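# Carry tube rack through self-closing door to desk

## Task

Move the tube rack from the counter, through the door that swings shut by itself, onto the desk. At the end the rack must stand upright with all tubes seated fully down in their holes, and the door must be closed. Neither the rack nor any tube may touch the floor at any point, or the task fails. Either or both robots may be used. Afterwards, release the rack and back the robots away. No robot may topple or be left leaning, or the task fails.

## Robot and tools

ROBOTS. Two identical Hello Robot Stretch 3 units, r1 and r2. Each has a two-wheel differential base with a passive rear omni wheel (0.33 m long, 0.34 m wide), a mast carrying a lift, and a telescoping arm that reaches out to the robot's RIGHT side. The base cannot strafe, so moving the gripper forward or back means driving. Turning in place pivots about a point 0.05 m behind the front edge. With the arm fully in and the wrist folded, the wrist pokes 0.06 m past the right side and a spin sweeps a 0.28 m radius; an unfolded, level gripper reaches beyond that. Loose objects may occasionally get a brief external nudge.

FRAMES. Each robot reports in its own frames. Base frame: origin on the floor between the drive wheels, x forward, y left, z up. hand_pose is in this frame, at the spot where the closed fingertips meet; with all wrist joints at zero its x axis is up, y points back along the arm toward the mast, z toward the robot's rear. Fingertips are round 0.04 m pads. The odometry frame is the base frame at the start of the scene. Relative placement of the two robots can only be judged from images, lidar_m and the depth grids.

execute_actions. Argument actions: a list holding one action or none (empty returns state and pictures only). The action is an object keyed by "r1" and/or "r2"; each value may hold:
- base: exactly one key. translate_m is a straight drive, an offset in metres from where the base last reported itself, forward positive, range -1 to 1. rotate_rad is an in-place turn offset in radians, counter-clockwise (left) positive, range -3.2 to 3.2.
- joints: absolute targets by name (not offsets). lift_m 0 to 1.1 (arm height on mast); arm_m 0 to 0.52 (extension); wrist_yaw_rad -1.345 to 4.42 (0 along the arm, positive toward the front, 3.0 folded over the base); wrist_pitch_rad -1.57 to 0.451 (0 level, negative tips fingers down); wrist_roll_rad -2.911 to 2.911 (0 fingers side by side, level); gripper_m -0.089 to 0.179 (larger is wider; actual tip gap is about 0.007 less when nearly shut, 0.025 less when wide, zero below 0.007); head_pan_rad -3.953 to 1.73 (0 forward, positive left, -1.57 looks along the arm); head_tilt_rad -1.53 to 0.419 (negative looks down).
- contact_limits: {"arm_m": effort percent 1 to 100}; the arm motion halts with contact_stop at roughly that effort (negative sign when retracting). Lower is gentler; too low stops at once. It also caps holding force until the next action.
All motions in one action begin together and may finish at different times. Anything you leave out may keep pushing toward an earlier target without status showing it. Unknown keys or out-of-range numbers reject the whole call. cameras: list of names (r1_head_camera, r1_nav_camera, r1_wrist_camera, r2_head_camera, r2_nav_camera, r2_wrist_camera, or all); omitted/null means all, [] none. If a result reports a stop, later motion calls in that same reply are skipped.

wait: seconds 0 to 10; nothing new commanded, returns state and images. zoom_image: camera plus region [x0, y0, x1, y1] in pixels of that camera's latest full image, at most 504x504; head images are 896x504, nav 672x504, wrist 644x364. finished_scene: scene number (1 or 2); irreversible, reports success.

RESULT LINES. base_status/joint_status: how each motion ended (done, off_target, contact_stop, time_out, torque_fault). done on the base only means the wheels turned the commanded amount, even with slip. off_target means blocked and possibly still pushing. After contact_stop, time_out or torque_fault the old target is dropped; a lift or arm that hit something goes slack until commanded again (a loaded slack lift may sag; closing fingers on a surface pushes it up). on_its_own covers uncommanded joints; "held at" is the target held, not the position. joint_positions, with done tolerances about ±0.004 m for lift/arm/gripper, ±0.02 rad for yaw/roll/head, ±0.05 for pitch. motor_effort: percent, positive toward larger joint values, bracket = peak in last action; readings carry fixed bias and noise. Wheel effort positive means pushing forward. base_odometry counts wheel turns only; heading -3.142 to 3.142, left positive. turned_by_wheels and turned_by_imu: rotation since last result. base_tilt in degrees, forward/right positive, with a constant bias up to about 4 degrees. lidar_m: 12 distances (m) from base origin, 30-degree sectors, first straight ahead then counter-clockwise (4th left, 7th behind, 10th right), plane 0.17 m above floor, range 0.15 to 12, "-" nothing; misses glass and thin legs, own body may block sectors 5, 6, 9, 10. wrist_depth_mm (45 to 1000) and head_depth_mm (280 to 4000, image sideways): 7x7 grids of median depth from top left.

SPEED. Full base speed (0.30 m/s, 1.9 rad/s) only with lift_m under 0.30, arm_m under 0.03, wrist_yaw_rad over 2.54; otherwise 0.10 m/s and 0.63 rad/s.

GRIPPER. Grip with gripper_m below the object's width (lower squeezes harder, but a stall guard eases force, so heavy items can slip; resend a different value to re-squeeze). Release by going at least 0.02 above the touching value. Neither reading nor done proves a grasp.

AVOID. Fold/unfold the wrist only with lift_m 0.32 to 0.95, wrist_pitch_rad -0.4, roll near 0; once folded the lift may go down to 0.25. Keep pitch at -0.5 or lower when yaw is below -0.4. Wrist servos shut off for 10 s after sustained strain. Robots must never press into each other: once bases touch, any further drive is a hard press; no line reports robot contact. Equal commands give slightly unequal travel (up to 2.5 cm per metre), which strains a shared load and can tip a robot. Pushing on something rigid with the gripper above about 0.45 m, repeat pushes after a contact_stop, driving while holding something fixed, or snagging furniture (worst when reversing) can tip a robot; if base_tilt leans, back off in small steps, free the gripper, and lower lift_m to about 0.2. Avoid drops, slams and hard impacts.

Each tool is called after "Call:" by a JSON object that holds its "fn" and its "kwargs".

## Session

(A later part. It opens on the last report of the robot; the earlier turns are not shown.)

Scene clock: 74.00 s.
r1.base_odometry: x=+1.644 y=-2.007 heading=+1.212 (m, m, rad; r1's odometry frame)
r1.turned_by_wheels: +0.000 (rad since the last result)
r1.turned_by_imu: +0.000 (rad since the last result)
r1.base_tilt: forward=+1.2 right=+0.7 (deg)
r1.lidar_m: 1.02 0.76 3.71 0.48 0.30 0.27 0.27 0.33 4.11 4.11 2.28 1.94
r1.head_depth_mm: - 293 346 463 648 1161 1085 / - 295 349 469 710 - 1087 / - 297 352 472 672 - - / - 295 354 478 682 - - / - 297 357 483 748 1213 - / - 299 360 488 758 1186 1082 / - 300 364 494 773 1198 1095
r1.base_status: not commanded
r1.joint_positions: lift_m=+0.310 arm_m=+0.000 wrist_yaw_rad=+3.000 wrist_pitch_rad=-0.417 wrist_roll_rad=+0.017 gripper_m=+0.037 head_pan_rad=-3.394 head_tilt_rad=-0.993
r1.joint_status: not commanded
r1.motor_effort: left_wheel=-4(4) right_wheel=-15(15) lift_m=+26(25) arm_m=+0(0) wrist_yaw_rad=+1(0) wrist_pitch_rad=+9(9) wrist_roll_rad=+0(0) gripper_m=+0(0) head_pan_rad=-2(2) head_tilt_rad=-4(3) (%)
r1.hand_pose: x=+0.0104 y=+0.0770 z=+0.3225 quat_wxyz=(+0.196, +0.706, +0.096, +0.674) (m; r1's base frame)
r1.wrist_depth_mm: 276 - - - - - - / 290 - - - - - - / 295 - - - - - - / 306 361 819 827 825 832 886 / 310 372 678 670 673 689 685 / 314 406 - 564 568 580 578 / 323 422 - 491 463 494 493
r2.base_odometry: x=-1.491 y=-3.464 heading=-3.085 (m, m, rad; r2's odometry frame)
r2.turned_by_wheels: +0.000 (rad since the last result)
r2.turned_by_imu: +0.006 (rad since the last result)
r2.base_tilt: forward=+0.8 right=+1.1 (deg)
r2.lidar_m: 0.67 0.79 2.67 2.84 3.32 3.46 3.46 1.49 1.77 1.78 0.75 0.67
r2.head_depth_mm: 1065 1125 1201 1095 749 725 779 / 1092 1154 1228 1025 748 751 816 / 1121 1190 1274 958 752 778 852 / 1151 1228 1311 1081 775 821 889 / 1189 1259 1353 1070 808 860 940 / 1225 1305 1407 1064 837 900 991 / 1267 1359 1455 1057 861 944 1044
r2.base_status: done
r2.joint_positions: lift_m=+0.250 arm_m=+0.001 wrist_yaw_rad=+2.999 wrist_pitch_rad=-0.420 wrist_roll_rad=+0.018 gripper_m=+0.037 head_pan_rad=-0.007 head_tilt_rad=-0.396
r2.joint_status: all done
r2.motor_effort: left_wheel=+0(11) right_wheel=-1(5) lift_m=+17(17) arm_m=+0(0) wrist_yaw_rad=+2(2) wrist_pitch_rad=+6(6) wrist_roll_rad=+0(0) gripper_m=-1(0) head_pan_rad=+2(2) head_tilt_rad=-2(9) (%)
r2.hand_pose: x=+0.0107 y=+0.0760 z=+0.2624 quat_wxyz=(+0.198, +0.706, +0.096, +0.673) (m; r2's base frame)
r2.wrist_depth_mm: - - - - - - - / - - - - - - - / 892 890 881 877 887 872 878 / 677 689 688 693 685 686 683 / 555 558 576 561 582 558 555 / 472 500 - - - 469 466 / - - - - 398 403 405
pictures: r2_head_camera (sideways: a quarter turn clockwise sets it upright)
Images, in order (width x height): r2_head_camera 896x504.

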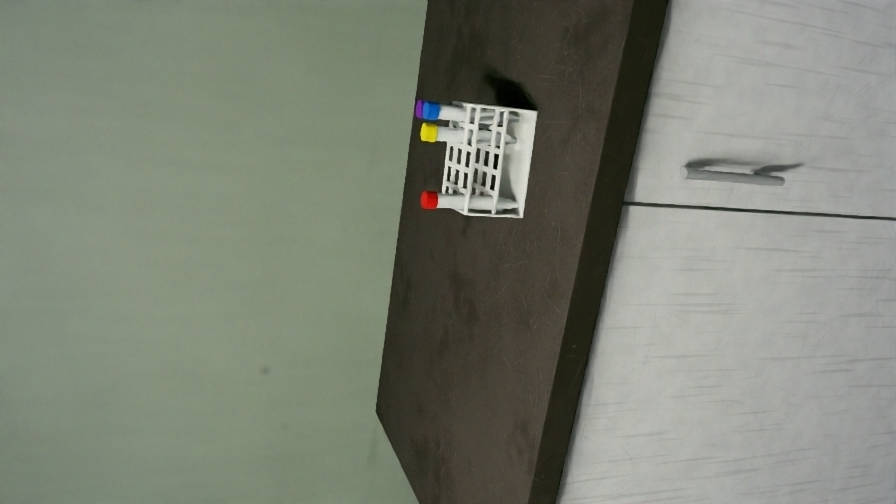

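Call:
{"fn": "execute_actions", "kwargs": {"actions": [{"r2":{"base":{"rotate_rad":0.25},"joints":{"lift_m":0.29}}}], "cameras": []}}

Call:
{"fn": "execute_actions", "kwargs": {"actions": [{"r2":{"base":{"translate_m":0.265},"joints":{"lift_m":0.62}}}], "cameras": []}}

Call:
{"fn": "execute_actions", "kwargs": {"actions": [{"r2":{"base":{"rotate_rad":1.0},"joints":{"lift_m":0.95,"head_pan_rad":-1.5,"head_tilt_rad":-0.7,"gripper_m":0.1}}}], "cameras": ["r2_head_camera"]}}

Call:
{"fn": "execute_actions", "kwargs": {"actions": [{"r2":{"joints":{"wrist_yaw_rad":0.0,"wrist_pitch_rad":-0.35}}}], "cameras": []}}

Call:
{"fn": "execute_actions", "kwargs": {"actions": [{"r2":{"joints":{"wrist_pitch_rad":-0.2,"gripper_m":0.179,"lift_m":0.92,"arm_m":0.05}}}], "cameras": ["r2_wrist_camera","r2_head_camera"]}}

Scene clock: 76.83 s.
r1.base_odometry: x=+1.644 y=-2.007 heading=+1.212 (m, m, rad; r1's odometry frame)
r1.turned_by_wheels: +0.000 (rad since the last result)
r1.turned_by_imu: +0.000 (rad since the last result)
r1.base_tilt: forward=+1.3 right=+0.7 (deg)
r1.lidar_m: 1.02 0.76 3.70 0.48 0.30 0.27 0.27 0.33 4.10 4.09 2.28 1.94
r1.head_depth_mm: - 293 346 464 648 1161 1088 / - 295 348 468 710 - 1093 / - 297 352 474 671 - - / - 295 354 478 679 - - / - 297 357 483 745 1208 - / - 298 360 488 761 1185 1085 / - 301 363 493 772 1202 1100
r1.base_status: not commanded
r1.joint_positions: lift_m=+0.310 arm_m=+0.000 wrist_yaw_rad=+3.000 wrist_pitch_rad=-0.417 wrist_roll_rad=+0.017 gripper_m=+0.037 head_pan_rad=-3.394 head_tilt_rad=-0.993
r1.joint_status: not commanded
r1.motor_effort: left_wheel=-4(4) right_wheel=-15(14) lift_m=+26(26) arm_m=+0(1) wrist_yaw_rad=+0(0) wrist_pitch_rad=+9(9) wrist_roll_rad=-1(0) gripper_m=+0(0) head_pan_rad=-3(2) head_tilt_rad=-4(3) (%)
r1.hand_pose: x=+0.0104 y=+0.0770 z=+0.3225 quat_wxyz=(+0.196, +0.706, +0.096, +0.674) (m; r1's base frame)
r1.wrist_depth_mm: 278 - - - - - - / 288 - - - - - - / 296 - - - - - - / 302 358 813 826 830 844 870 / 311 375 667 677 687 675 712 / 314 401 - 562 581 572 566 / 324 409 - 503 479 487 487
r2.base_odometry: x=-1.491 y=-3.464 heading=-2.835 (m, m, rad; r2's odometry frame)
r2.turned_by_wheels: +0.250 (rad since the last result)
r2.turned_by_imu: +0.249 (rad since the last result)
r2.base_tilt: forward=+0.8 right=+1.0 (deg)
r2.lidar_m: 0.70 0.98 2.83 2.95 3.61 3.46 1.49 1.72 1.78 0.91 0.69 0.67
r2.head_depth_mm: 1116 1176 1237 1093 751 743 794 / 1174 1241 1303 1094 777 798 856 / 1231 1303 1392 1087 813 857 928 / 1303 1380 1471 1081 854 929 1018 / 1381 1479 1576 1066 939 1016 1117 / 1468 1586 1698 1067 1018 1117 1242 / 1568 1692 1819 1973 2144 1853 1488
r2.base_status: done
r2.joint_positions: lift_m=+0.290 arm_m=+0.001 wrist_yaw_rad=+2.999 wrist_pitch_rad=-0.420 wrist_roll_rad=+0.018 gripper_m=+0.037 head_pan_rad=-0.007 head_tilt_rad=-0.396
r2.joint_status: all done
r2.motor_effort: left_wheel=-2(9) right_wheel=+1(6) lift_m=+25(28) arm_m=+0(0) wrist_yaw_rad=+1(2) wrist_pitch_rad=+6(6) wrist_roll_rad=+0(0) gripper_m=+0(1) head_pan_rad=+2(3) head_tilt_rad=-2(1) (%)
r2.hand_pose: x=+0.0107 y=+0.0761 z=+0.3020 quat_wxyz=(+0.198, +0.706, +0.096, +0.673) (m; r2's base frame)
r2.wrist_depth_mm: - - - - - - - / - - - - - - - / - 991 978 974 971 957 967 / 762 759 740 760 754 755 760 / 615 619 639 610 638 614 611 / 519 522 - 535 - 515 519 / 461 - - - 438 449 449
pictures: none
No camera images: the call's "cameras" was empty. Leave "cameras" out to get every camera's image.

Scene clock: 80.83 s.
r1.base_odometry: x=+1.644 y=-2.007 heading=+1.212 (m, m, rad; r1's odometry frame)
r1.turned_by_wheels: +0.000 (rad since the last result)
r1.turned_by_imu: +0.000 (rad since the last result)
r1.base_tilt: forward=+1.2 right=+0.7 (deg)
r1.lidar_m: 1.02 0.76 3.71 0.48 0.30 0.27 0.27 0.33 4.12 4.09 2.29 1.94
r1.head_depth_mm: - 293 346 464 647 1155 1084 / - 295 349 467 711 - 1088 / - 297 351 472 674 - - / - 295 354 478 678 - - / - 297 357 483 744 1209 - / - 299 360 489 757 1181 1078 / - 301 363 494 773 1198 1099
r1.base_status: not commanded
r1.joint_positions: lift_m=+0.310 arm_m=+0.000 wrist_yaw_rad=+3.000 wrist_pitch_rad=-0.417 wrist_roll_rad=+0.017 gripper_m=+0.037 head_pan_rad=-3.394 head_tilt_rad=-0.993
r1.joint_status: not commanded
r1.motor_effort: left_wheel=-4(4) right_wheel=-15(14) lift_m=+26(26) arm_m=+0(0) wrist_yaw_rad=+0(0) wrist_pitch_rad=+9(9) wrist_roll_rad=-1(1) gripper_m=+1(0) head_pan_rad=-2(2) head_tilt_rad=-3(3) (%)
r1.hand_pose: x=+0.0104 y=+0.0770 z=+0.3225 quat_wxyz=(+0.196, +0.706, +0.096, +0.674) (m; r1's base frame)
r1.wrist_depth_mm: 273 - - - - - - / 287 - - - - - - / 297 - - - - - - / 303 363 829 822 833 838 857 / 307 374 675 678 665 671 694 / 313 402 - 565 566 559 572 / 324 410 - 494 468 487 486
r2.base_odometry: x=-1.744 y=-3.544 heading=-2.835 (m, m, rad; r2's odometry frame)
r2.turned_by_wheels: +0.000 (rad since the last result)
r2.turned_by_imu: +0.001 (rad since the last result)
r2.base_tilt: forward=+0.8 right=+1.0 (deg)
r2.lidar_m: 0.46 0.65 2.70 2.81 3.83 3.68 1.76 1.98 1.91 0.61 0.45 0.44
r2.head_depth_mm: 912 961 1010 1041 748 569 489 / 955 1009 1069 1087 750 568 544 / 1005 1069 1130 1086 744 566 593 / 1074 1130 1207 1076 739 587 647 / 1124 1204 1289 1338 735 628 713 / 1201 1284 1382 1479 733 715 790 / 1284 1376 1480 1616 754 782 892
r2.base_status: done
r2.joint_positions: lift_m=+0.620 arm_m=+0.001 wrist_yaw_rad=+2.999 wrist_pitch_rad=-0.420 wrist_roll_rad=+0.018 gripper_m=+0.037 head_pan_rad=-0.007 head_tilt_rad=-0.396
r2.joint_status: all done
r2.motor_effort: left_wheel=-3(8) right_wheel=+2(7) lift_m=+25(26) arm_m=+0(0) wrist_yaw_rad=+1(2) wrist_pitch_rad=+6(6) wrist_roll_rad=+0(0) gripper_m=+0(0) head_pan_rad=+2(2) head_tilt_rad=-3(1) (%)
r2.hand_pose: x=+0.0107 y=+0.0761 z=+0.6320 quat_wxyz=(+0.198, +0.706, +0.096, +0.673) (m; r2's base frame)
r2.wrist_depth_mm: - - - - - - - / - - - - - - - / - - - - - - - / - - - - - - - / - - - - - - - / 930 930 - 917 - 932 923 / 806 815 - 797 784 798 791
pictures: none
No camera images: the call's "cameras" was empty. Leave "cameras" out to get every camera's image.

Scene clock: 84.67 s.
r1.base_odometry: x=+1.644 y=-2.007 heading=+1.212 (m, m, rad; r1's odometry frame)
r1.turned_by_wheels: +0.000 (rad since the last result)
r1.turned_by_imu: +0.000 (rad since the last result)
r1.base_tilt: forward=+1.3 right=+0.8 (deg)
r1.lidar_m: 1.02 0.76 3.69 0.49 0.30 0.27 0.27 0.33 4.10 4.10 2.28 1.94
r1.head_depth_mm: - 293 346 462 647 1160 1085 / - 295 349 468 709 - 1083 / - 297 352 472 673 - - / - 294 355 478 682 - - / - 297 358 484 746 1196 - / - 299 360 488 758 1188 1085 / - 301 363 493 771 1204 1102
r1.base_status: not commanded
r1.joint_positions: lift_m=+0.310 arm_m=+0.000 wrist_yaw_rad=+3.000 wrist_pitch_rad=-0.417 wrist_roll_rad=+0.017 gripper_m=+0.037 head_pan_rad=-3.394 head_tilt_rad=-0.993
r1.joint_status: not commanded
r1.motor_effort: left_wheel=-4(4) right_wheel=-14(15) lift_m=+26(26) arm_m=+0(0) wrist_yaw_rad=+0(0) wrist_pitch_rad=+9(9) wrist_roll_rad=+0(1) gripper_m=+1(1) head_pan_rad=-2(2) head_tilt_rad=-3(3) (%)
r1.hand_pose: x=+0.0104 y=+0.0770 z=+0.3225 quat_wxyz=(+0.196, +0.706, +0.096, +0.674) (m; r1's base frame)
r1.wrist_depth_mm: 277 - - - - - - / 293 - - - - - - / 298 - - - - - - / 302 363 806 848 817 831 855 / 313 377 661 668 678 687 687 / 319 401 - 562 575 567 570 / 321 414 - 496 472 491 492
r2.base_odometry: x=-1.744 y=-3.544 heading=-1.835 (m, m, rad; r2's odometry frame)
r2.turned_by_wheels: +1.000 (rad since the last result)
r2.turned_by_imu: +1.001 (rad since the last result)
r2.base_tilt: forward=+0.9 right=+1.0 (deg)
r2.lidar_m: 2.70 2.77 3.69 3.68 1.76 1.95 1.91 0.64 0.46 0.44 0.46 0.62
r2.head_depth_mm: 890 976 801 616 539 - 894 / 900 984 767 617 545 - - / 906 992 635 617 544 - - / 914 995 658 614 548 - 995 / 918 1000 792 614 563 - 1004 / 925 999 790 612 619 746 962 / 932 1011 791 610 628 766 974
r2.base_status: done
r2.joint_positions: lift_m=+0.950 arm_m=+0.001 wrist_yaw_rad=+2.999 wrist_pitch_rad=-0.420 wrist_roll_rad=+0.018 gripper_m=+0.100 head_pan_rad=-1.493 head_tilt_rad=-0.692
r2.joint_status: all done
r2.motor_effort: left_wheel=-2(8) right_wheel=+2(5) lift_m=+26(27) arm_m=+0(0) wrist_yaw_rad=+0(2) wrist_pitch_rad=+6(6) wrist_roll_rad=+0(0) gripper_m=+0(86) head_pan_rad=-4(36) head_tilt_rad=-4(19) (%)
r2.hand_pose: x=+0.0107 y=+0.0761 z=+0.9620 quat_wxyz=(+0.198, +0.706, +0.096, +0.673) (m; r2's base frame)
r2.wrist_depth_mm: - - - - - - - / - - - - - - - / - - - - - - - / - - - - - - - / - - - - - - - / - - - - - - - / - - - - - - -
pictures: r2_head_camera (sideways: a quarter turn clockwise sets it upright)
Images, in order (width x height): r2_head_camera 896x504.

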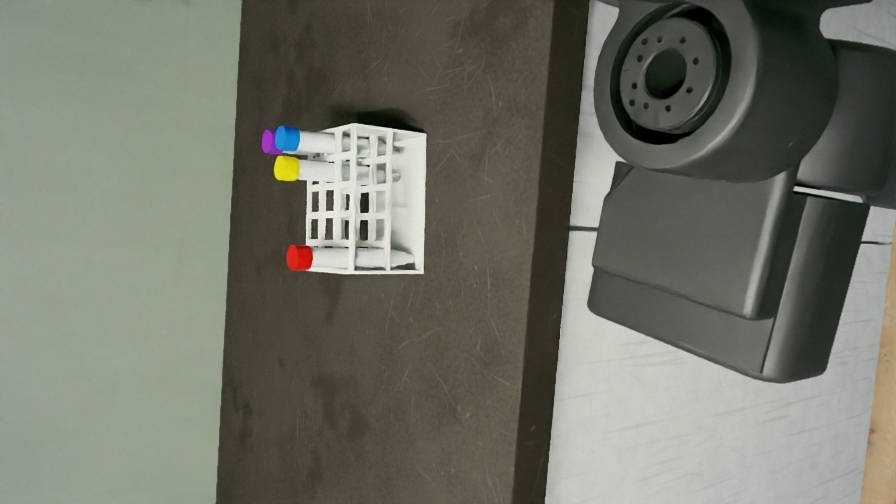

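Scene clock: 87.17 s.
r1.base_odometry: x=+1.644 y=-2.007 heading=+1.212 (m, m, rad; r1's odometry frame)
r1.turned_by_wheels: +0.000 (rad since the last result)
r1.turned_by_imu: +0.000 (rad since the last result)
r1.base_tilt: forward=+1.3 right=+0.7 (deg)
r1.lidar_m: 1.02 0.76 3.69 0.49 0.30 0.27 0.27 0.33 4.11 4.09 2.28 1.94
r1.head_depth_mm: - 294 346 464 649 1163 1090 / - 295 349 468 709 - 1083 / - 297 351 472 672 - - / - 295 354 478 680 - - / - 297 358 483 745 1209 - / - 298 361 488 758 1188 1080 / - 301 363 495 770 1205 1094
r1.base_status: not commanded
r1.joint_positions: lift_m=+0.310 arm_m=+0.000 wrist_yaw_rad=+3.000 wrist_pitch_rad=-0.417 wrist_roll_rad=+0.017 gripper_m=+0.037 head_pan_rad=-3.394 head_tilt_rad=-0.993
r1.joint_status: not commanded
r1.motor_effort: left_wheel=-4(4) right_wheel=-14(15) lift_m=+26(26) arm_m=-1(0) wrist_yaw_rad=+1(0) wrist_pitch_rad=+9(9) wrist_roll_rad=+0(0) gripper_m=+0(0) head_pan_rad=-2(2) head_tilt_rad=-3(3) (%)
r1.hand_pose: x=+0.0104 y=+0.0770 z=+0.3225 quat_wxyz=(+0.196, +0.706, +0.096, +0.674) (m; r1's base frame)
r1.wrist_depth_mm: 276 - - - - - - / 287 - - - - - - / 294 - - - - - - / 303 361 800 837 840 861 876 / 312 377 671 654 666 670 687 / 315 409 - 559 580 562 584 / 323 409 - 501 474 492 490
r2.base_odometry: x=-1.744 y=-3.544 heading=-1.835 (m, m, rad; r2's odometry frame)
r2.turned_by_wheels: +0.000 (rad since the last result)
r2.turned_by_imu: +0.000 (rad since the last result)
r2.base_tilt: forward=+0.8 right=+1.1 (deg)
r2.lidar_m: 2.70 2.78 3.68 3.67 1.75 1.96 1.91 0.64 0.46 0.44 0.46 0.62
r2.head_depth_mm: 891 973 803 618 547 - - / 901 980 767 627 - - - / 905 991 636 616 - - - / 910 998 656 615 609 725 904 / 918 1004 796 612 608 734 926 / 926 1002 792 613 619 750 953 / 934 1010 791 612 629 766 978
r2.base_status: not commanded
r2.joint_positions: lift_m=+0.950 arm_m=+0.001 wrist_yaw_rad=+0.003 wrist_pitch_rad=-0.372 wrist_roll_rad=+0.018 gripper_m=+0.100 head_pan_rad=-1.493 head_tilt_rad=-0.692
r2.joint_status: all done
r2.motor_effort: left_wheel=-2(2) right_wheel=+2(2) lift_m=+26(25) arm_m=+0(0) wrist_yaw_rad=-4(3) wrist_pitch_rad=+6(6) wrist_roll_rad=+0(0) gripper_m=+0(0) head_pan_rad=-4(3) head_tilt_rad=-3(3) (%)
r2.hand_pose: x=-0.0209 y=-0.3758 z=+0.9729 quat_wxyz=(+0.689, +0.131, -0.701, -0.131) (m; r2's base frame)
r2.wrist_depth_mm: 740 745 741 734 744 751 746 / 698 695 631 364 691 686 675 / 460 458 401 382 457 456 453 / 343 344 341 341 340 339 336 / 273 272 283 271 271 271 272 / 252 250 249 248 246 242 243 / 320 327 319 316 316 319 308
pictures: none
No camera images: the call's "cameras" was empty. Leave "cameras" out to get every camera's image.

Scene clock: 88.63 s.
r1.base_odometry: x=+1.644 y=-2.007 heading=+1.212 (m, m, rad; r1's odometry frame)
r1.turned_by_wheels: +0.000 (rad since the last result)
r1.turned_by_imu: +0.000 (rad since the last result)
r1.base_tilt: forward=+1.3 right=+0.7 (deg)
r1.lidar_m: 1.02 0.76 3.70 0.49 0.30 0.27 0.27 0.33 4.11 4.09 2.28 1.94
r1.head_depth_mm: - 293 346 463 647 1159 1085 / - 295 349 468 710 - 1085 / - 297 351 472 673 - - / - 295 354 478 681 - - / - 297 358 483 745 1205 - / - 299 360 488 759 1187 1080 / - 301 363 494 772 1210 1096
r1.base_status: not commanded
r1.joint_positions: lift_m=+0.310 arm_m=+0.000 wrist_yaw_rad=+3.000 wrist_pitch_rad=-0.417 wrist_roll_rad=+0.017 gripper_m=+0.037 head_pan_rad=-3.394 head_tilt_rad=-0.993
r1.joint_status: not commanded
r1.motor_effort: left_wheel=-4(4) right_wheel=-15(14) lift_m=+25(26) arm_m=+0(0) wrist_yaw_rad=+0(1) wrist_pitch_rad=+9(9) wrist_roll_rad=-1(0) gripper_m=+0(1) head_pan_rad=-2(2) head_tilt_rad=-3(4) (%)
r1.hand_pose: x=+0.0104 y=+0.0770 z=+0.3225 quat_wxyz=(+0.196, +0.706, +0.096, +0.674) (m; r1's base frame)
r1.wrist_depth_mm: 277 - - - - - - / 292 - - - - - - / 297 - - - - - - / 302 362 789 822 840 842 892 / 309 373 657 666 664 683 661 / 315 399 - 561 560 576 582 / 320 412 - 502 473 487 499
r2.base_odometry: x=-1.744 y=-3.544 heading=-1.835 (m, m, rad; r2's odometry frame)
r2.turned_by_wheels: +0.000 (rad since the last result)
r2.turned_by_imu: +0.000 (rad since the last result)
r2.base_tilt: forward=+0.7 right=+0.9 (deg)
r2.lidar_m: 2.70 2.78 3.67 3.68 1.75 1.95 1.91 0.64 0.46 0.44 0.46 0.62
r2.head_depth_mm: 894 977 801 640 - - - / 895 982 765 651 - - 923 / 901 986 637 644 - - 932 / 914 995 658 616 603 717 903 / 918 1003 794 622 609 737 926 / 923 1001 791 612 619 749 950 / 930 1007 788 610 629 766 977
r2.base_status: not commanded
r2.joint_positions: lift_m=+0.920 arm_m=+0.050 wrist_yaw_rad=+0.002 wrist_pitch_rad=-0.223 wrist_roll_rad=+0.018 gripper_m=+0.179 head_pan_rad=-1.493 head_tilt_rad=-0.692
r2.joint_status: all done
r2.motor_effort: left_wheel=-2(3) right_wheel=+2(2) lift_m=+17(23) arm_m=+4(6) wrist_yaw_rad=-2(3) wrist_pitch_rad=+7(6) wrist_roll_rad=+0(0) gripper_m=+1(89) head_pan_rad=-3(3) head_tilt_rad=-3(3) (%)
r2.hand_pose: x=-0.0210 y=-0.4392 z=+0.9788 quat_wxyz=(+0.697, +0.079, -0.709, -0.079) (m; r2's base frame)
r2.wrist_depth_mm: 697 700 686 691 705 709 703 / 732 739 732 730 736 742 743 / 673 671 545 334 657 657 664 / 425 422 362 338 419 423 423 / 309 309 302 308 310 308 308 / 245 243 244 243 243 243 249 / - 201 201 201 201 200 -
pictures: r2_head_camera (sideways: a quarter turn clockwise sets it upright), r2_wrist_camera
Images, in order (width x height): r2_head_camera 896x504, r2_wrist_camera 644x364.

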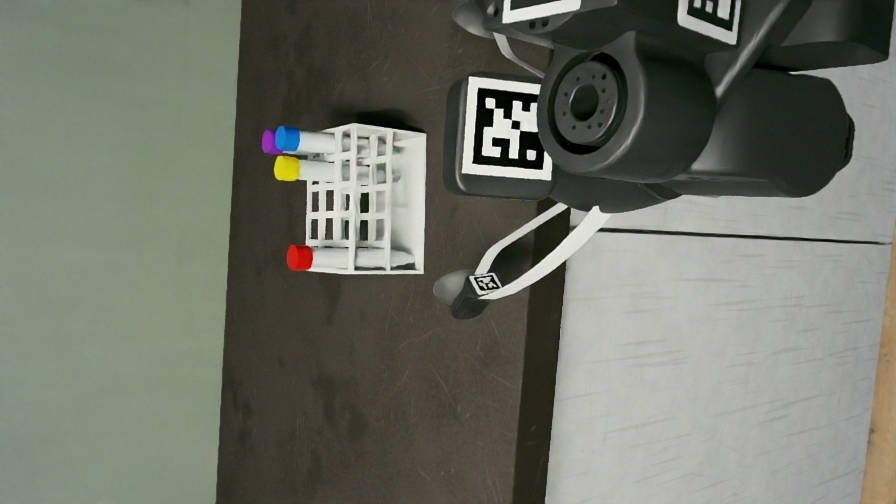

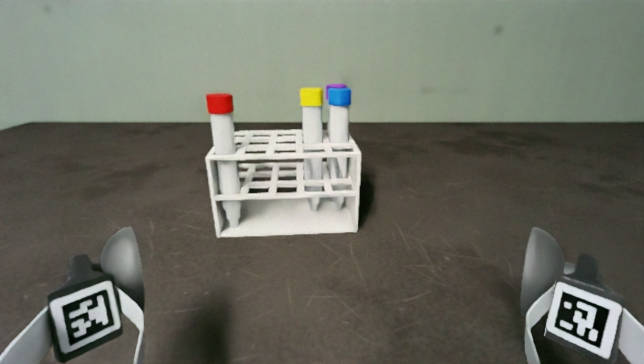

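Call:
{"fn": "execute_actions", "kwargs": {"actions": [{"r2":{"base":{"translate_m":0.034},"joints":{"lift_m":0.893,"arm_m":0.19,"head_pan_rad":-1.3}}}], "cameras": ["r2_wrist_camera"]}}

Scene clock: 92.73 s.
r1.base_odometry: x=+1.644 y=-2.007 heading=+1.212 (m, m, rad; r1's odometry frame)
r1.turned_by_wheels: +0.000 (rad since the last result)
r1.turned_by_imu: +0.000 (rad since the last result)
r1.base_tilt: forward=+1.2 right=+0.8 (deg)
r1.lidar_m: 1.02 0.76 3.71 0.49 0.30 0.27 0.27 0.33 4.12 4.10 2.28 1.94
r1.head_depth_mm: - 293 346 463 649 1160 1084 / - 295 350 468 711 - 1086 / - 297 352 474 671 - - / - 295 354 477 680 - - / - 296 357 484 747 1208 - / - 299 360 489 760 1181 1081 / - 301 363 494 772 1204 1100
r1.base_status: not commanded
r1.joint_positions: lift_m=+0.310 arm_m=+0.000 wrist_yaw_rad=+3.000 wrist_pitch_rad=-0.417 wrist_roll_rad=+0.017 gripper_m=+0.037 head_pan_rad=-3.394 head_tilt_rad=-0.993
r1.joint_status: not commanded
r1.motor_effort: left_wheel=-4(4) right_wheel=-15(15) lift_m=+26(25) arm_m=+0(0) wrist_yaw_rad=-1(0) wrist_pitch_rad=+9(9) wrist_roll_rad=-1(0) gripper_m=+0(0) head_pan_rad=-2(2) head_tilt_rad=-3(3) (%)
r1.hand_pose: x=+0.0104 y=+0.0770 z=+0.3225 quat_wxyz=(+0.196, +0.706, +0.096, +0.674) (m; r1's base frame)
r1.wrist_depth_mm: 278 - - - - - - / 290 - - - - - - / 297 - - - - - - / 307 361 815 823 807 846 853 / 307 380 669 664 671 665 683 / 318 401 - 558 576 563 563 / 320 408 - 500 476 490 490
r2.base_odometry: x=-1.752 y=-3.577 heading=-1.835 (m, m, rad; r2's odometry frame)
r2.turned_by_wheels: +0.000 (rad since the last result)
r2.turned_by_imu: +0.000 (rad since the last result)
r2.base_tilt: forward=+0.8 right=+1.0 (deg)
r2.lidar_m: 2.66 2.74 3.63 3.69 1.78 1.95 1.94 0.64 0.46 0.44 0.46 0.62
r2.head_depth_mm: 875 961 817 - - 633 777 / 896 976 779 615 545 675 828 / 918 1004 794 614 593 707 876 / 945 1012 794 614 621 749 937 / 964 1043 795 612 651 791 1005 / 989 1062 792 613 683 837 1086 / 1021 1102 786 612 720 896 1186
r2.base_status: done
r2.joint_positions: lift_m=+0.893 arm_m=+0.190 wrist_yaw_rad=+0.001 wrist_pitch_rad=-0.222 wrist_roll_rad=+0.018 gripper_m=+0.179 head_pan_rad=-1.307 head_tilt_rad=-0.692
r2.joint_status: all done
r2.motor_effort: left_wheel=-2(3) right_wheel=+2(7) lift_m=+17(18) arm_m=+4(3) wrist_yaw_rad=-1(2) wrist_pitch_rad=+6(7) wrist_roll_rad=+0(0) gripper_m=+0(0) head_pan_rad=+3(18) head_tilt_rad=-4(3) (%)
r2.hand_pose: x=-0.0212 y=-0.5793 z=+0.9520 quat_wxyz=(+0.697, +0.078, -0.709, -0.079) (m; r2's base frame)
r2.wrist_depth_mm: 561 564 567 567 577 575 571 / 594 590 584 594 180 608 612 / 552 498 492 495 168 549 550 / 352 353 141 166 166 352 349 / 257 258 164 188 181 257 256 / 204 195 159 190 182 203 207 / - 167 164 165 167 167 -
pictures: r2_wrist_camera
Images, in order (width x height): r2_wrist_camera 644x364.

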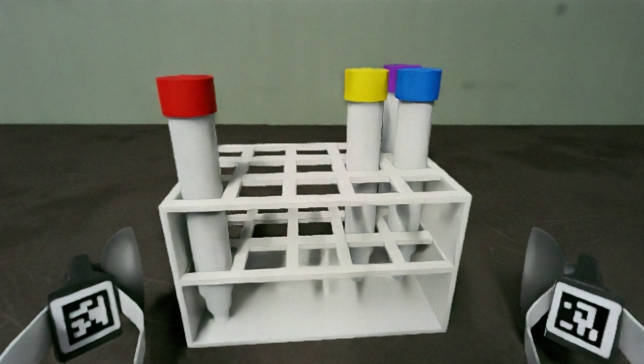

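Call:
{"fn": "execute_actions", "kwargs": {"actions": [{"r2":{"joints":{"wrist_yaw_rad":0.035,"arm_m":0.222}}}], "cameras": ["r2_wrist_camera"]}}

Call:
{"fn": "execute_actions", "kwargs": {"actions": [{"r2":{"joints":{"gripper_m":0.10}}}], "cameras": ["r2_wrist_camera"]}}

Call:
{"fn": "execute_actions", "kwargs": {"actions": [{"r2":{"joints":{"lift_m":0.915}}}], "cameras": ["r2_wrist_camera","r2_head_camera"]}}

Scene clock: 94.87 s.
r1.base_odometry: x=+1.644 y=-2.007 heading=+1.212 (m, m, rad; r1's odometry frame)
r1.turned_by_wheels: +0.000 (rad since the last result)
r1.turned_by_imu: +0.000 (rad since the last result)
r1.base_tilt: forward=+1.3 right=+0.7 (deg)
r1.lidar_m: 1.02 0.76 3.73 0.49 0.30 0.27 0.27 0.33 4.11 4.09 2.28 1.94
r1.head_depth_mm: - 293 346 462 649 1157 1088 / - 295 349 468 708 - 1090 / - 297 352 473 672 - - / - 295 354 478 679 - - / - 296 357 483 750 1206 - / - 299 360 489 757 1189 1083 / - 301 364 494 772 1203 1096
r1.base_status: not commanded
r1.joint_positions: lift_m=+0.310 arm_m=+0.000 wrist_yaw_rad=+3.000 wrist_pitch_rad=-0.417 wrist_roll_rad=+0.017 gripper_m=+0.037 head_pan_rad=-3.394 head_tilt_rad=-0.993
r1.joint_status: not commanded
r1.motor_effort: left_wheel=-4(4) right_wheel=-15(15) lift_m=+26(26) arm_m=+0(0) wrist_yaw_rad=+1(1) wrist_pitch_rad=+9(9) wrist_roll_rad=-1(1) gripper_m=+0(1) head_pan_rad=-3(2) head_tilt_rad=-3(4) (%)
r1.hand_pose: x=+0.0104 y=+0.0770 z=+0.3225 quat_wxyz=(+0.196, +0.706, +0.096, +0.674) (m; r1's base frame)
r1.wrist_depth_mm: 273 - - - - - - / 289 - - - - - - / 296 - - - - - - / 303 360 815 849 846 862 840 / 313 380 649 666 671 692 681 / 318 403 - 555 577 568 573 / 323 417 - 496 469 494 483
r2.base_odometry: x=-1.752 y=-3.577 heading=-1.835 (m, m, rad; r2's odometry frame)
r2.turned_by_wheels: +0.000 (rad since the last result)
r2.turned_by_imu: +0.000 (rad since the last result)
r2.base_tilt: forward=+0.8 right=+1.1 (deg)
r2.lidar_m: 2.67 2.74 3.64 3.68 1.77 1.95 1.94 0.64 0.46 0.44 0.46 0.62
r2.head_depth_mm: 873 963 837 - 565 635 772 / 895 975 798 597 547 675 828 / 915 1000 798 617 593 706 877 / 941 1008 798 615 619 746 935 / 964 1044 794 614 651 789 1006 / 988 1056 791 611 683 842 1094 / 1019 1110 789 612 718 897 1195
r2.base_status: not commanded
r2.joint_positions: lift_m=+0.893 arm_m=+0.222 wrist_yaw_rad=+0.033 wrist_pitch_rad=-0.222 wrist_roll_rad=+0.018 gripper_m=+0.179 head_pan_rad=-1.307 head_tilt_rad=-0.692
r2.joint_status: all done
r2.motor_effort: left_wheel=-1(2) right_wheel=+2(2) lift_m=+17(16) arm_m=+4(5) wrist_yaw_rad=+2(2) wrist_pitch_rad=+7(7) wrist_roll_rad=+0(0) gripper_m=+0(0) head_pan_rad=+3(3) head_tilt_rad=-3(4) (%)
r2.hand_pose: x=-0.0134 y=-0.6111 z=+0.9520 quat_wxyz=(+0.698, +0.090, -0.708, -0.068) (m; r2's base frame)
r2.wrist_depth_mm: 542 541 544 541 536 535 537 / 580 575 567 568 126 560 566 / 556 100 495 552 131 492 581 / 353 328 155 166 136 348 350 / 258 177 113 163 131 127 256 / 202 119 137 149 152 137 206 / - 157 127 158 153 152 -
pictures: r2_wrist_camera
Images, in order (width x height): r2_wrist_camera 644x364.

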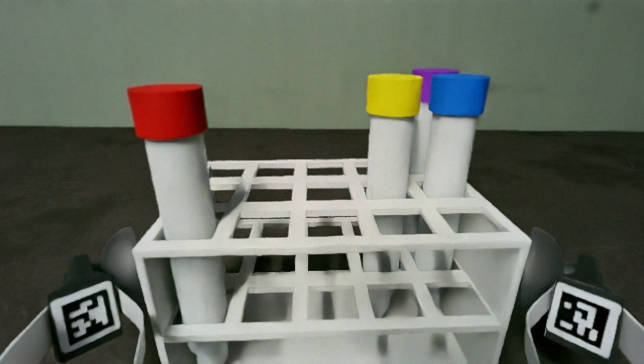

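Scene clock: 96.13 s.
r1.base_odometry: x=+1.644 y=-2.007 heading=+1.212 (m, m, rad; r1's odometry frame)
r1.turned_by_wheels: +0.000 (rad since the last result)
r1.turned_by_imu: +0.000 (rad since the last result)
r1.base_tilt: forward=+1.3 right=+0.8 (deg)
r1.lidar_m: 1.02 0.76 3.68 0.49 0.30 0.27 0.27 0.33 4.11 4.09 2.29 1.93
r1.head_depth_mm: - 293 346 464 647 1157 1088 / - 295 349 468 711 - 1085 / - 297 352 472 670 - - / - 295 355 478 678 - - / - 297 357 483 749 1210 - / - 299 360 489 757 1194 1084 / - 301 363 494 772 1204 1095
r1.base_status: not commanded
r1.joint_positions: lift_m=+0.310 arm_m=+0.000 wrist_yaw_rad=+3.000 wrist_pitch_rad=-0.417 wrist_roll_rad=+0.017 gripper_m=+0.037 head_pan_rad=-3.394 head_tilt_rad=-0.993
r1.joint_status: not commanded
r1.motor_effort: left_wheel=-4(4) right_wheel=-14(15) lift_m=+26(26) arm_m=+0(0) wrist_yaw_rad=+0(0) wrist_pitch_rad=+9(9) wrist_roll_rad=+0(0) gripper_m=+0(0) head_pan_rad=-2(2) head_tilt_rad=-3(4) (%)
r1.hand_pose: x=+0.0104 y=+0.0770 z=+0.3225 quat_wxyz=(+0.196, +0.706, +0.096, +0.674) (m; r1's base frame)
r1.wrist_depth_mm: 276 - - - - - - / 292 - - - - - - / 296 - - - - - - / 304 364 806 828 826 858 860 / 311 376 664 666 668 669 682 / 319 401 - 559 567 567 577 / 325 407 - 498 469 501 493
r2.base_odometry: x=-1.752 y=-3.577 heading=-1.835 (m, m, rad; r2's odometry frame)
r2.turned_by_wheels: +0.000 (rad since the last result)
r2.turned_by_imu: +0.000 (rad since the last result)
r2.base_tilt: forward=+0.9 right=+1.1 (deg)
r2.lidar_m: 2.67 2.75 3.64 3.68 1.77 1.95 1.94 0.64 0.46 0.44 0.46 0.62
r2.head_depth_mm: 876 964 834 - 564 635 778 / 894 976 783 596 547 676 827 / 916 1003 798 615 592 707 874 / 940 1020 793 614 622 742 937 / 963 1044 793 614 651 791 1009 / 993 1051 790 613 685 838 1085 / 1015 1112 787 612 720 895 1183
r2.base_status: not commanded
r2.joint_positions: lift_m=+0.893 arm_m=+0.222 wrist_yaw_rad=+0.034 wrist_pitch_rad=-0.222 wrist_roll_rad=+0.018 gripper_m=+0.101 head_pan_rad=-1.307 head_tilt_rad=-0.692
r2.joint_status: all done
r2.motor_effort: left_wheel=-2(3) right_wheel=+3(1) lift_m=+17(17) arm_m=+4(4) wrist_yaw_rad=+2(3) wrist_pitch_rad=+6(7) wrist_roll_rad=+0(0) gripper_m=-21(99) head_pan_rad=+3(3) head_tilt_rad=-2(3) (%)
r2.hand_pose: x=-0.0132 y=-0.6111 z=+0.9520 quat_wxyz=(+0.698, +0.090, -0.707, -0.068) (m; r2's base frame)
r2.wrist_depth_mm: 545 544 543 532 533 535 530 / 573 572 568 571 134 560 566 / 552 498 495 557 140 577 579 / 351 355 141 166 144 353 350 / 259 251 129 181 158 152 257 / 204 133 137 156 156 136 202 / 174 162 154 164 163 156 167
pictures: r2_wrist_camera
Images, in order (width x height): r2_wrist_camera 644x364.

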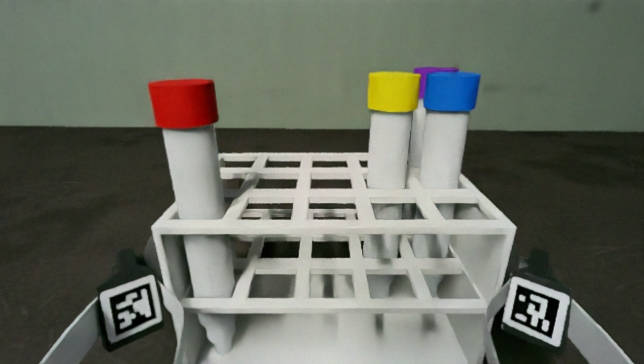

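Scene clock: 97.07 s.
r1.base_odometry: x=+1.644 y=-2.007 heading=+1.212 (m, m, rad; r1's odometry frame)
r1.turned_by_wheels: +0.000 (rad since the last result)
r1.turned_by_imu: +0.000 (rad since the last result)
r1.base_tilt: forward=+1.3 right=+0.8 (deg)
r1.lidar_m: 1.02 0.76 3.73 0.49 0.30 0.27 0.27 0.33 4.11 4.10 2.28 1.94
r1.head_depth_mm: - 293 346 463 647 1155 1084 / - 295 349 468 712 - 1090 / - 297 352 473 672 - - / - 295 354 478 679 - - / - 297 357 483 747 1202 - / - 299 360 488 758 1189 1080 / - 301 363 495 772 1203 1098
r1.base_status: not commanded
r1.joint_positions: lift_m=+0.310 arm_m=+0.000 wrist_yaw_rad=+3.000 wrist_pitch_rad=-0.417 wrist_roll_rad=+0.017 gripper_m=+0.037 head_pan_rad=-3.394 head_tilt_rad=-0.993
r1.joint_status: not commanded
r1.motor_effort: left_wheel=-4(4) right_wheel=-14(15) lift_m=+26(26) arm_m=+0(0) wrist_yaw_rad=+0(0) wrist_pitch_rad=+9(9) wrist_roll_rad=-1(1) gripper_m=+1(0) head_pan_rad=-2(2) head_tilt_rad=-3(3) (%)
r1.hand_pose: x=+0.0104 y=+0.0770 z=+0.3225 quat_wxyz=(+0.196, +0.706, +0.096, +0.674) (m; r1's base frame)
r1.wrist_depth_mm: 274 - - - - - - / 291 - - - - - - / 297 - - - - - - / 304 361 812 837 844 848 839 / 310 377 651 670 673 670 680 / 316 401 - 562 575 574 580 / 320 411 - 496 469 487 487
r2.base_odometry: x=-1.752 y=-3.577 heading=-1.835 (m, m, rad; r2's odometry frame)
r2.turned_by_wheels: +0.000 (rad since the last result)
r2.turned_by_imu: +0.000 (rad since the last result)
r2.base_tilt: forward=+0.8 right=+1.0 (deg)
r2.lidar_m: 2.67 2.74 3.62 3.67 1.77 1.95 1.94 0.64 0.46 0.44 0.46 0.62
r2.head_depth_mm: 869 964 875 - 530 633 775 / 894 973 798 607 545 675 826 / 917 998 797 617 593 706 876 / 938 1012 795 615 621 748 933 / 966 1036 792 612 649 787 1006 / 990 1059 791 611 683 839 1080 / 1017 1107 790 612 721 895 1188
r2.base_status: not commanded
r2.joint_positions: lift_m=+0.915 arm_m=+0.222 wrist_yaw_rad=+0.034 wrist_pitch_rad=-0.227 wrist_roll_rad=+0.018 gripper_m=+0.101 head_pan_rad=-1.307 head_tilt_rad=-0.692
r2.joint_status: all done
r2.motor_effort: left_wheel=-2(2) right_wheel=+2(2) lift_m=+26(28) arm_m=+4(4) wrist_yaw_rad=+2(0) wrist_pitch_rad=+8(8) wrist_roll_rad=+0(0) gripper_m=-21(21) head_pan_rad=+3(3) head_tilt_rad=-5(4) (%)
r2.hand_pose: x=-0.0132 y=-0.6108 z=+0.9724 quat_wxyz=(+0.698, +0.091, -0.707, -0.069) (m; r2's base frame)
r2.wrist_depth_mm: 548 542 546 539 538 533 535 / 582 571 565 570 555 569 565 / 597 561 510 595 145 591 588 / 403 403 143 168 148 400 398 / 296 287 131 180 160 152 292 / 233 132 139 154 158 138 232 / 197 185 154 165 165 152 192
pictures: r2_head_camera (sideways: a quarter turn clockwise sets it upright), r2_wrist_camera
Images, in order (width x height): r2_head_camera 896x504, r2_wrist_camera 644x364.

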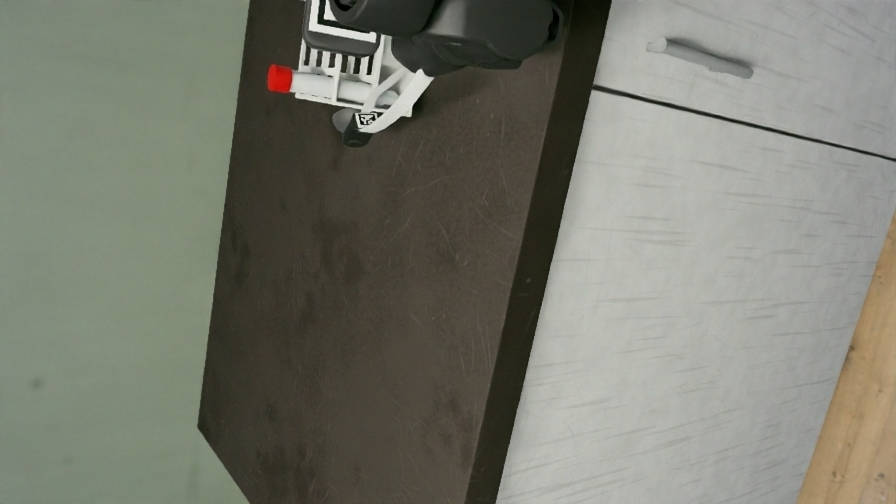

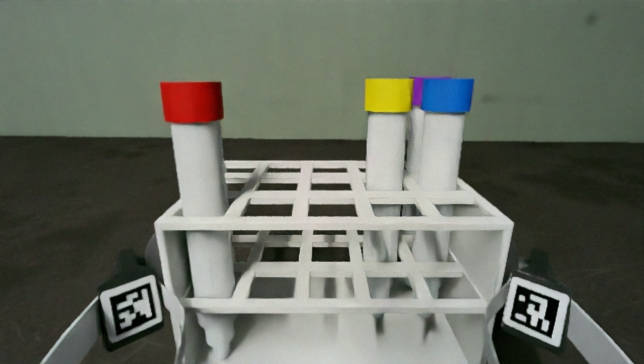

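Lifted with a slight tilt. Level it, and test dynamics over the counter.

Call:
{"fn": "execute_actions", "kwargs": {"actions": [{"r2":{"joints":{"lift_m":0.935,"wrist_pitch_rad":-0.10,"arm_m":0.15,"wrist_yaw_rad":0.4}}}], "cameras": ["r2_wrist_camera"]}}

Call:
{"fn": "wait", "kwargs": {"seconds": 5}}

Scene clock: 99.23 s.
r1.base_odometry: x=+1.644 y=-2.007 heading=+1.212 (m, m, rad; r1's odometry frame)
r1.turned_by_wheels: +0.000 (rad since the last result)
r1.turned_by_imu: +0.000 (rad since the last result)
r1.base_tilt: forward=+1.3 right=+0.7 (deg)
r1.lidar_m: 1.02 0.76 3.72 0.49 0.30 0.27 0.27 0.33 4.11 4.07 2.28 1.94
r1.head_depth_mm: - 293 346 462 646 1162 1089 / - 295 349 468 710 - 1092 / - 297 351 474 673 - - / - 295 354 478 681 - - / - 297 358 483 747 1205 - / - 299 360 489 760 1190 1082 / - 301 363 494 772 1202 1098
r1.base_status: not commanded
r1.joint_positions: lift_m=+0.310 arm_m=+0.000 wrist_yaw_rad=+3.000 wrist_pitch_rad=-0.417 wrist_roll_rad=+0.017 gripper_m=+0.037 head_pan_rad=-3.394 head_tilt_rad=-0.993
r1.joint_status: not commanded
r1.motor_effort: left_wheel=-4(4) right_wheel=-15(15) lift_m=+26(26) arm_m=+0(1) wrist_yaw_rad=+1(0) wrist_pitch_rad=+10(10) wrist_roll_rad=-1(1) gripper_m=+0(0) head_pan_rad=-2(2) head_tilt_rad=-4(3) (%)
r1.hand_pose: x=+0.0104 y=+0.0770 z=+0.3225 quat_wxyz=(+0.196, +0.706, +0.096, +0.674) (m; r1's base frame)
r1.wrist_depth_mm: 276 - - - - - - / 291 - - - - - - / 297 - - - - - - / 304 363 791 850 847 847 865 / 308 377 674 678 680 679 686 / 315 404 - 570 572 568 572 / 325 407 - 496 473 487 488
r2.base_odometry: x=-1.752 y=-3.577 heading=-1.835 (m, m, rad; r2's odometry frame)
r2.turned_by_wheels: +0.000 (rad since the last result)
r2.turned_by_imu: +0.000 (rad since the last result)
r2.base_tilt: forward=+0.9 right=+0.9 (deg)
r2.lidar_m: 2.67 2.74 3.62 3.67 1.77 1.95 1.94 0.64 0.46 0.44 0.46 0.62
r2.head_depth_mm: 875 962 855 - - 635 774 / 898 972 523 - 580 675 825 / 914 998 512 579 593 710 876 / 939 1017 826 613 621 747 938 / 965 1042 794 614 649 790 1010 / 986 1054 790 615 683 838 1095 / 1012 1104 789 613 717 897 1186
r2.base_status: not commanded
r2.joint_positions: lift_m=+0.935 arm_m=+0.150 wrist_yaw_rad=+0.398 wrist_pitch_rad=-0.135 wrist_roll_rad=+0.018 gripper_m=+0.101 head_pan_rad=-1.307 head_tilt_rad=-0.692
r2.joint_status: all done
r2.motor_effort: left_wheel=-2(2) right_wheel=+2(2) lift_m=+26(26) arm_m=-3(3) wrist_yaw_rad=+3(5) wrist_pitch_rad=+10(12) wrist_roll_rad=+0(0) gripper_m=-21(21) head_pan_rad=+3(2) head_tilt_rad=-3(3) (%)
r2.hand_pose: x=+0.0757 y=-0.5264 z=+1.0151 quat_wxyz=(+0.695, +0.187, -0.688, +0.091) (m; r2's base frame)
r2.wrist_depth_mm: 962 838 746 655 609 557 516 / - 885 768 696 167 574 530 / - 936 792 734 143 596 548 / - 612 143 168 147 596 559 / 416 403 129 180 159 152 411 / 312 132 137 154 158 138 312 / 262 241 153 164 165 152 250
pictures: r2_wrist_camera
Images, in order (width x height): r2_wrist_camera 644x364.

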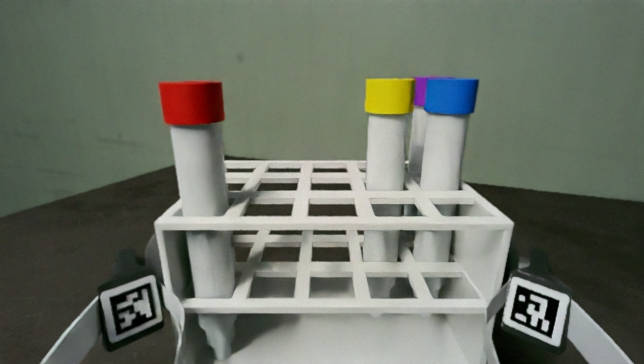

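Scene clock: 104.23 s.
r1.base_odometry: x=+1.644 y=-2.007 heading=+1.212 (m, m, rad; r1's odometry frame)
r1.turned_by_wheels: +0.000 (rad since the last result)
r1.turned_by_imu: +0.000 (rad since the last result)
r1.base_tilt: forward=+1.3 right=+0.7 (deg)
r1.lidar_m: 1.02 0.76 3.70 0.49 0.30 0.27 0.27 0.33 4.11 4.09 2.28 1.94
r1.head_depth_mm: - 293 346 463 649 1152 1082 / - 295 348 468 708 - 1089 / - 297 351 473 672 - - / - 294 354 477 679 - - / - 297 358 483 747 1203 - / - 298 361 490 760 1187 1078 / - 300 364 494 771 1202 1102
r1.base_status: not commanded
r1.joint_positions: lift_m=+0.310 arm_m=+0.000 wrist_yaw_rad=+3.000 wrist_pitch_rad=-0.417 wrist_roll_rad=+0.017 gripper_m=+0.037 head_pan_rad=-3.394 head_tilt_rad=-0.993
r1.joint_status: not commanded
r1.motor_effort: left_wheel=-4(4) right_wheel=-14(15) lift_m=+26(26) arm_m=+0(1) wrist_yaw_rad=+1(0) wrist_pitch_rad=+9(10) wrist_roll_rad=-1(1) gripper_m=+0(0) head_pan_rad=-2(2) head_tilt_rad=-3(3) (%)
r1.hand_pose: x=+0.0104 y=+0.0770 z=+0.3225 quat_wxyz=(+0.196, +0.706, +0.096, +0.674) (m; r1's base frame)
r1.wrist_depth_mm: 274 - - - - - - / 288 - - - - - - / 296 - - - - - - / 304 364 807 839 845 845 861 / 309 378 647 661 687 680 693 / 314 405 - 557 580 569 573 / 320 409 - 501 474 496 491
r2.base_odometry: x=-1.752 y=-3.577 heading=-1.835 (m, m, rad; r2's odometry frame)
r2.turned_by_wheels: +0.000 (rad since the last result)
r2.turned_by_imu: +0.000 (rad since the last result)
r2.base_tilt: forward=+0.8 right=+1.2 (deg)
r2.lidar_m: 2.66 2.74 3.63 3.69 1.77 1.95 1.94 0.64 0.46 0.44 0.46 0.62
r2.head_depth_mm: 878 960 854 - - 633 776 / 898 975 523 - 579 676 828 / 922 1004 513 578 594 707 876 / 940 1011 827 612 621 748 936 / 964 1043 792 612 650 790 1001 / 991 1061 791 611 683 837 1084 / 1018 1105 789 612 720 895 1182
r2.base_status: not commanded
r2.joint_positions: lift_m=+0.935 arm_m=+0.150 wrist_yaw_rad=+0.398 wrist_pitch_rad=-0.135 wrist_roll_rad=+0.018 gripper_m=+0.101 head_pan_rad=-1.307 head_tilt_rad=-0.692
r2.joint_status: all done
r2.motor_effort: left_wheel=-2(2) right_wheel=+1(2) lift_m=+26(26) arm_m=-3(3) wrist_yaw_rad=+1(5) wrist_pitch_rad=+10(12) wrist_roll_rad=+0(0) gripper_m=-20(21) head_pan_rad=+3(2) head_tilt_rad=-3(3) (%)
r2.hand_pose: x=+0.0757 y=-0.5264 z=+1.0151 quat_wxyz=(+0.695, +0.187, -0.688, +0.091) (m; r2's base frame)
r2.wrist_depth_mm: 951 840 731 669 605 555 512 / - 860 758 696 165 567 533 / - 945 782 725 143 592 549 / - 615 143 168 147 603 561 / 414 398 130 179 159 152 415 / 313 133 137 154 158 138 313 / 262 240 153 165 164 152 250
wait: 5.00 s; at rest by 0.27 s
pictures: r1_head_camera (sideways: a quarter turn clockwise sets it upright), r1_nav_camera (sideways: a quarter turn counterclockwise sets it upright), r1_wrist_camera, r2_head_camera (sideways: a quarter turn clockwise sets it upright), r2_nav_camera (sideways: a quarter turn counterclockwise sets it upright), r2_wrist_camera
Images, in order (width x height): r1_head_camera 896x504, r1_nav_camera 672x504, r1_wrist_camera 644x364, r2_head_camera 896x504, r2_nav_camera 672x504, r2_wrist_camera 644x364.

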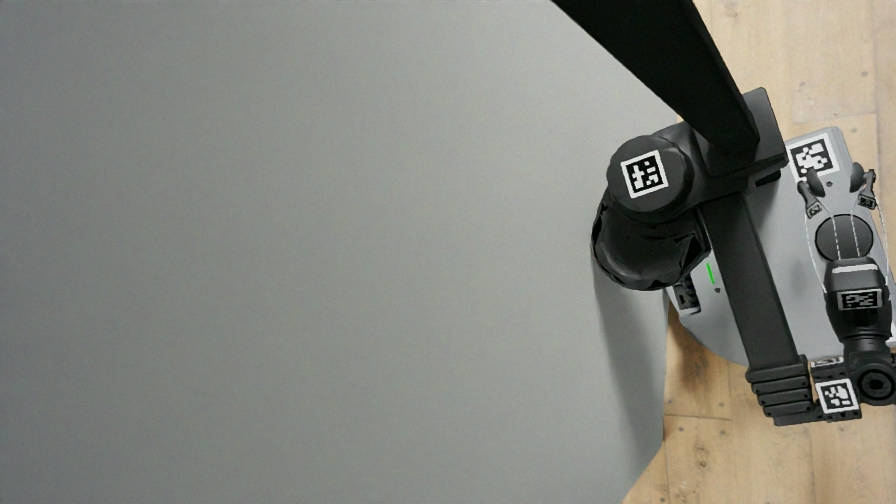

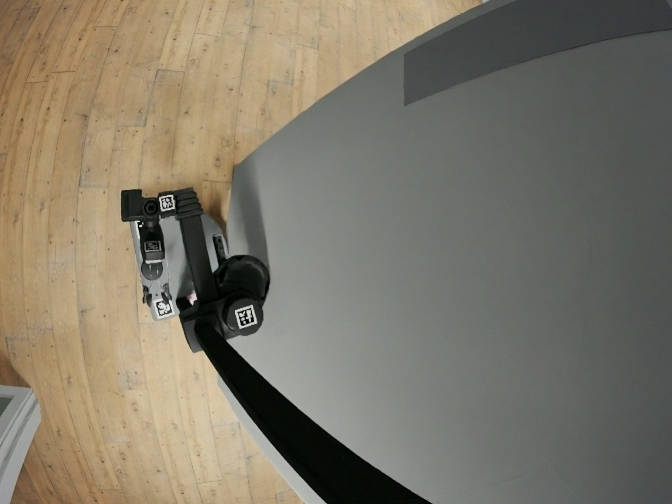

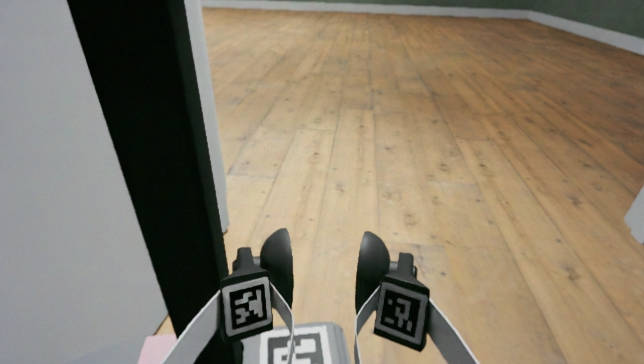

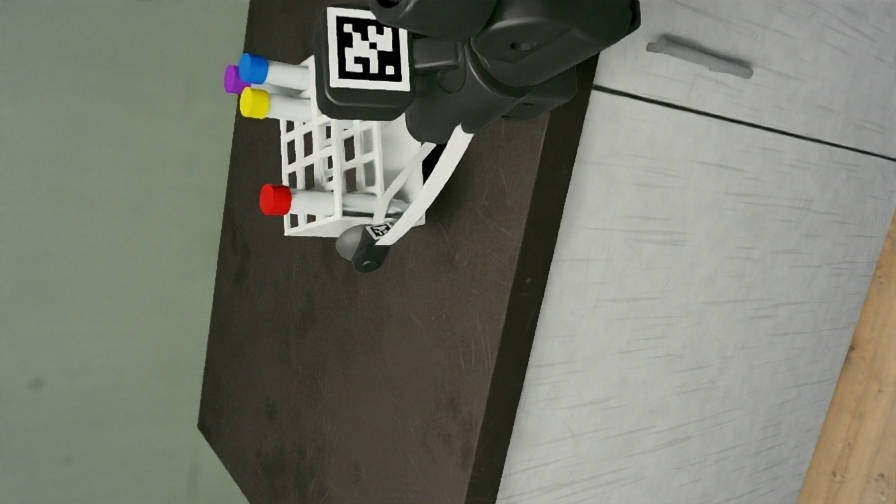

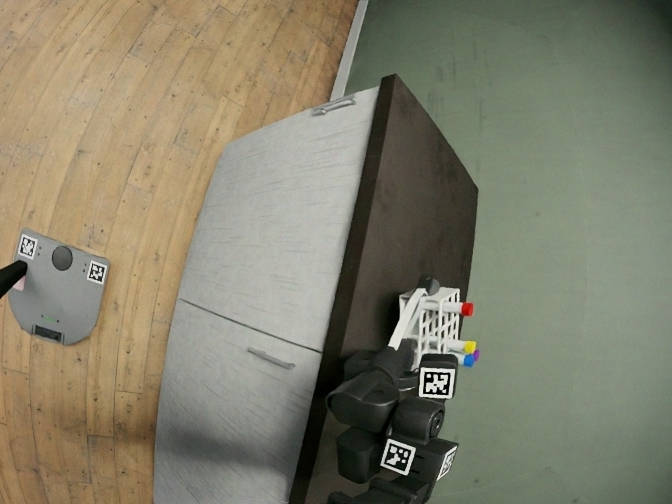

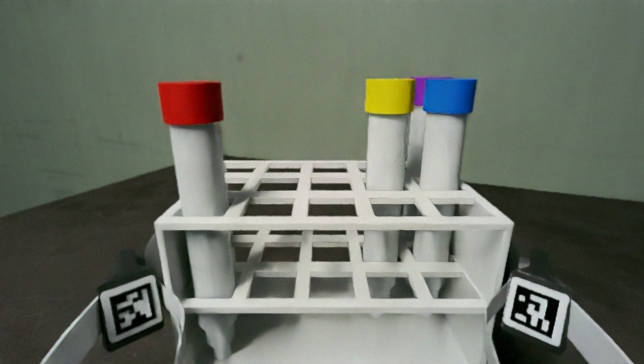

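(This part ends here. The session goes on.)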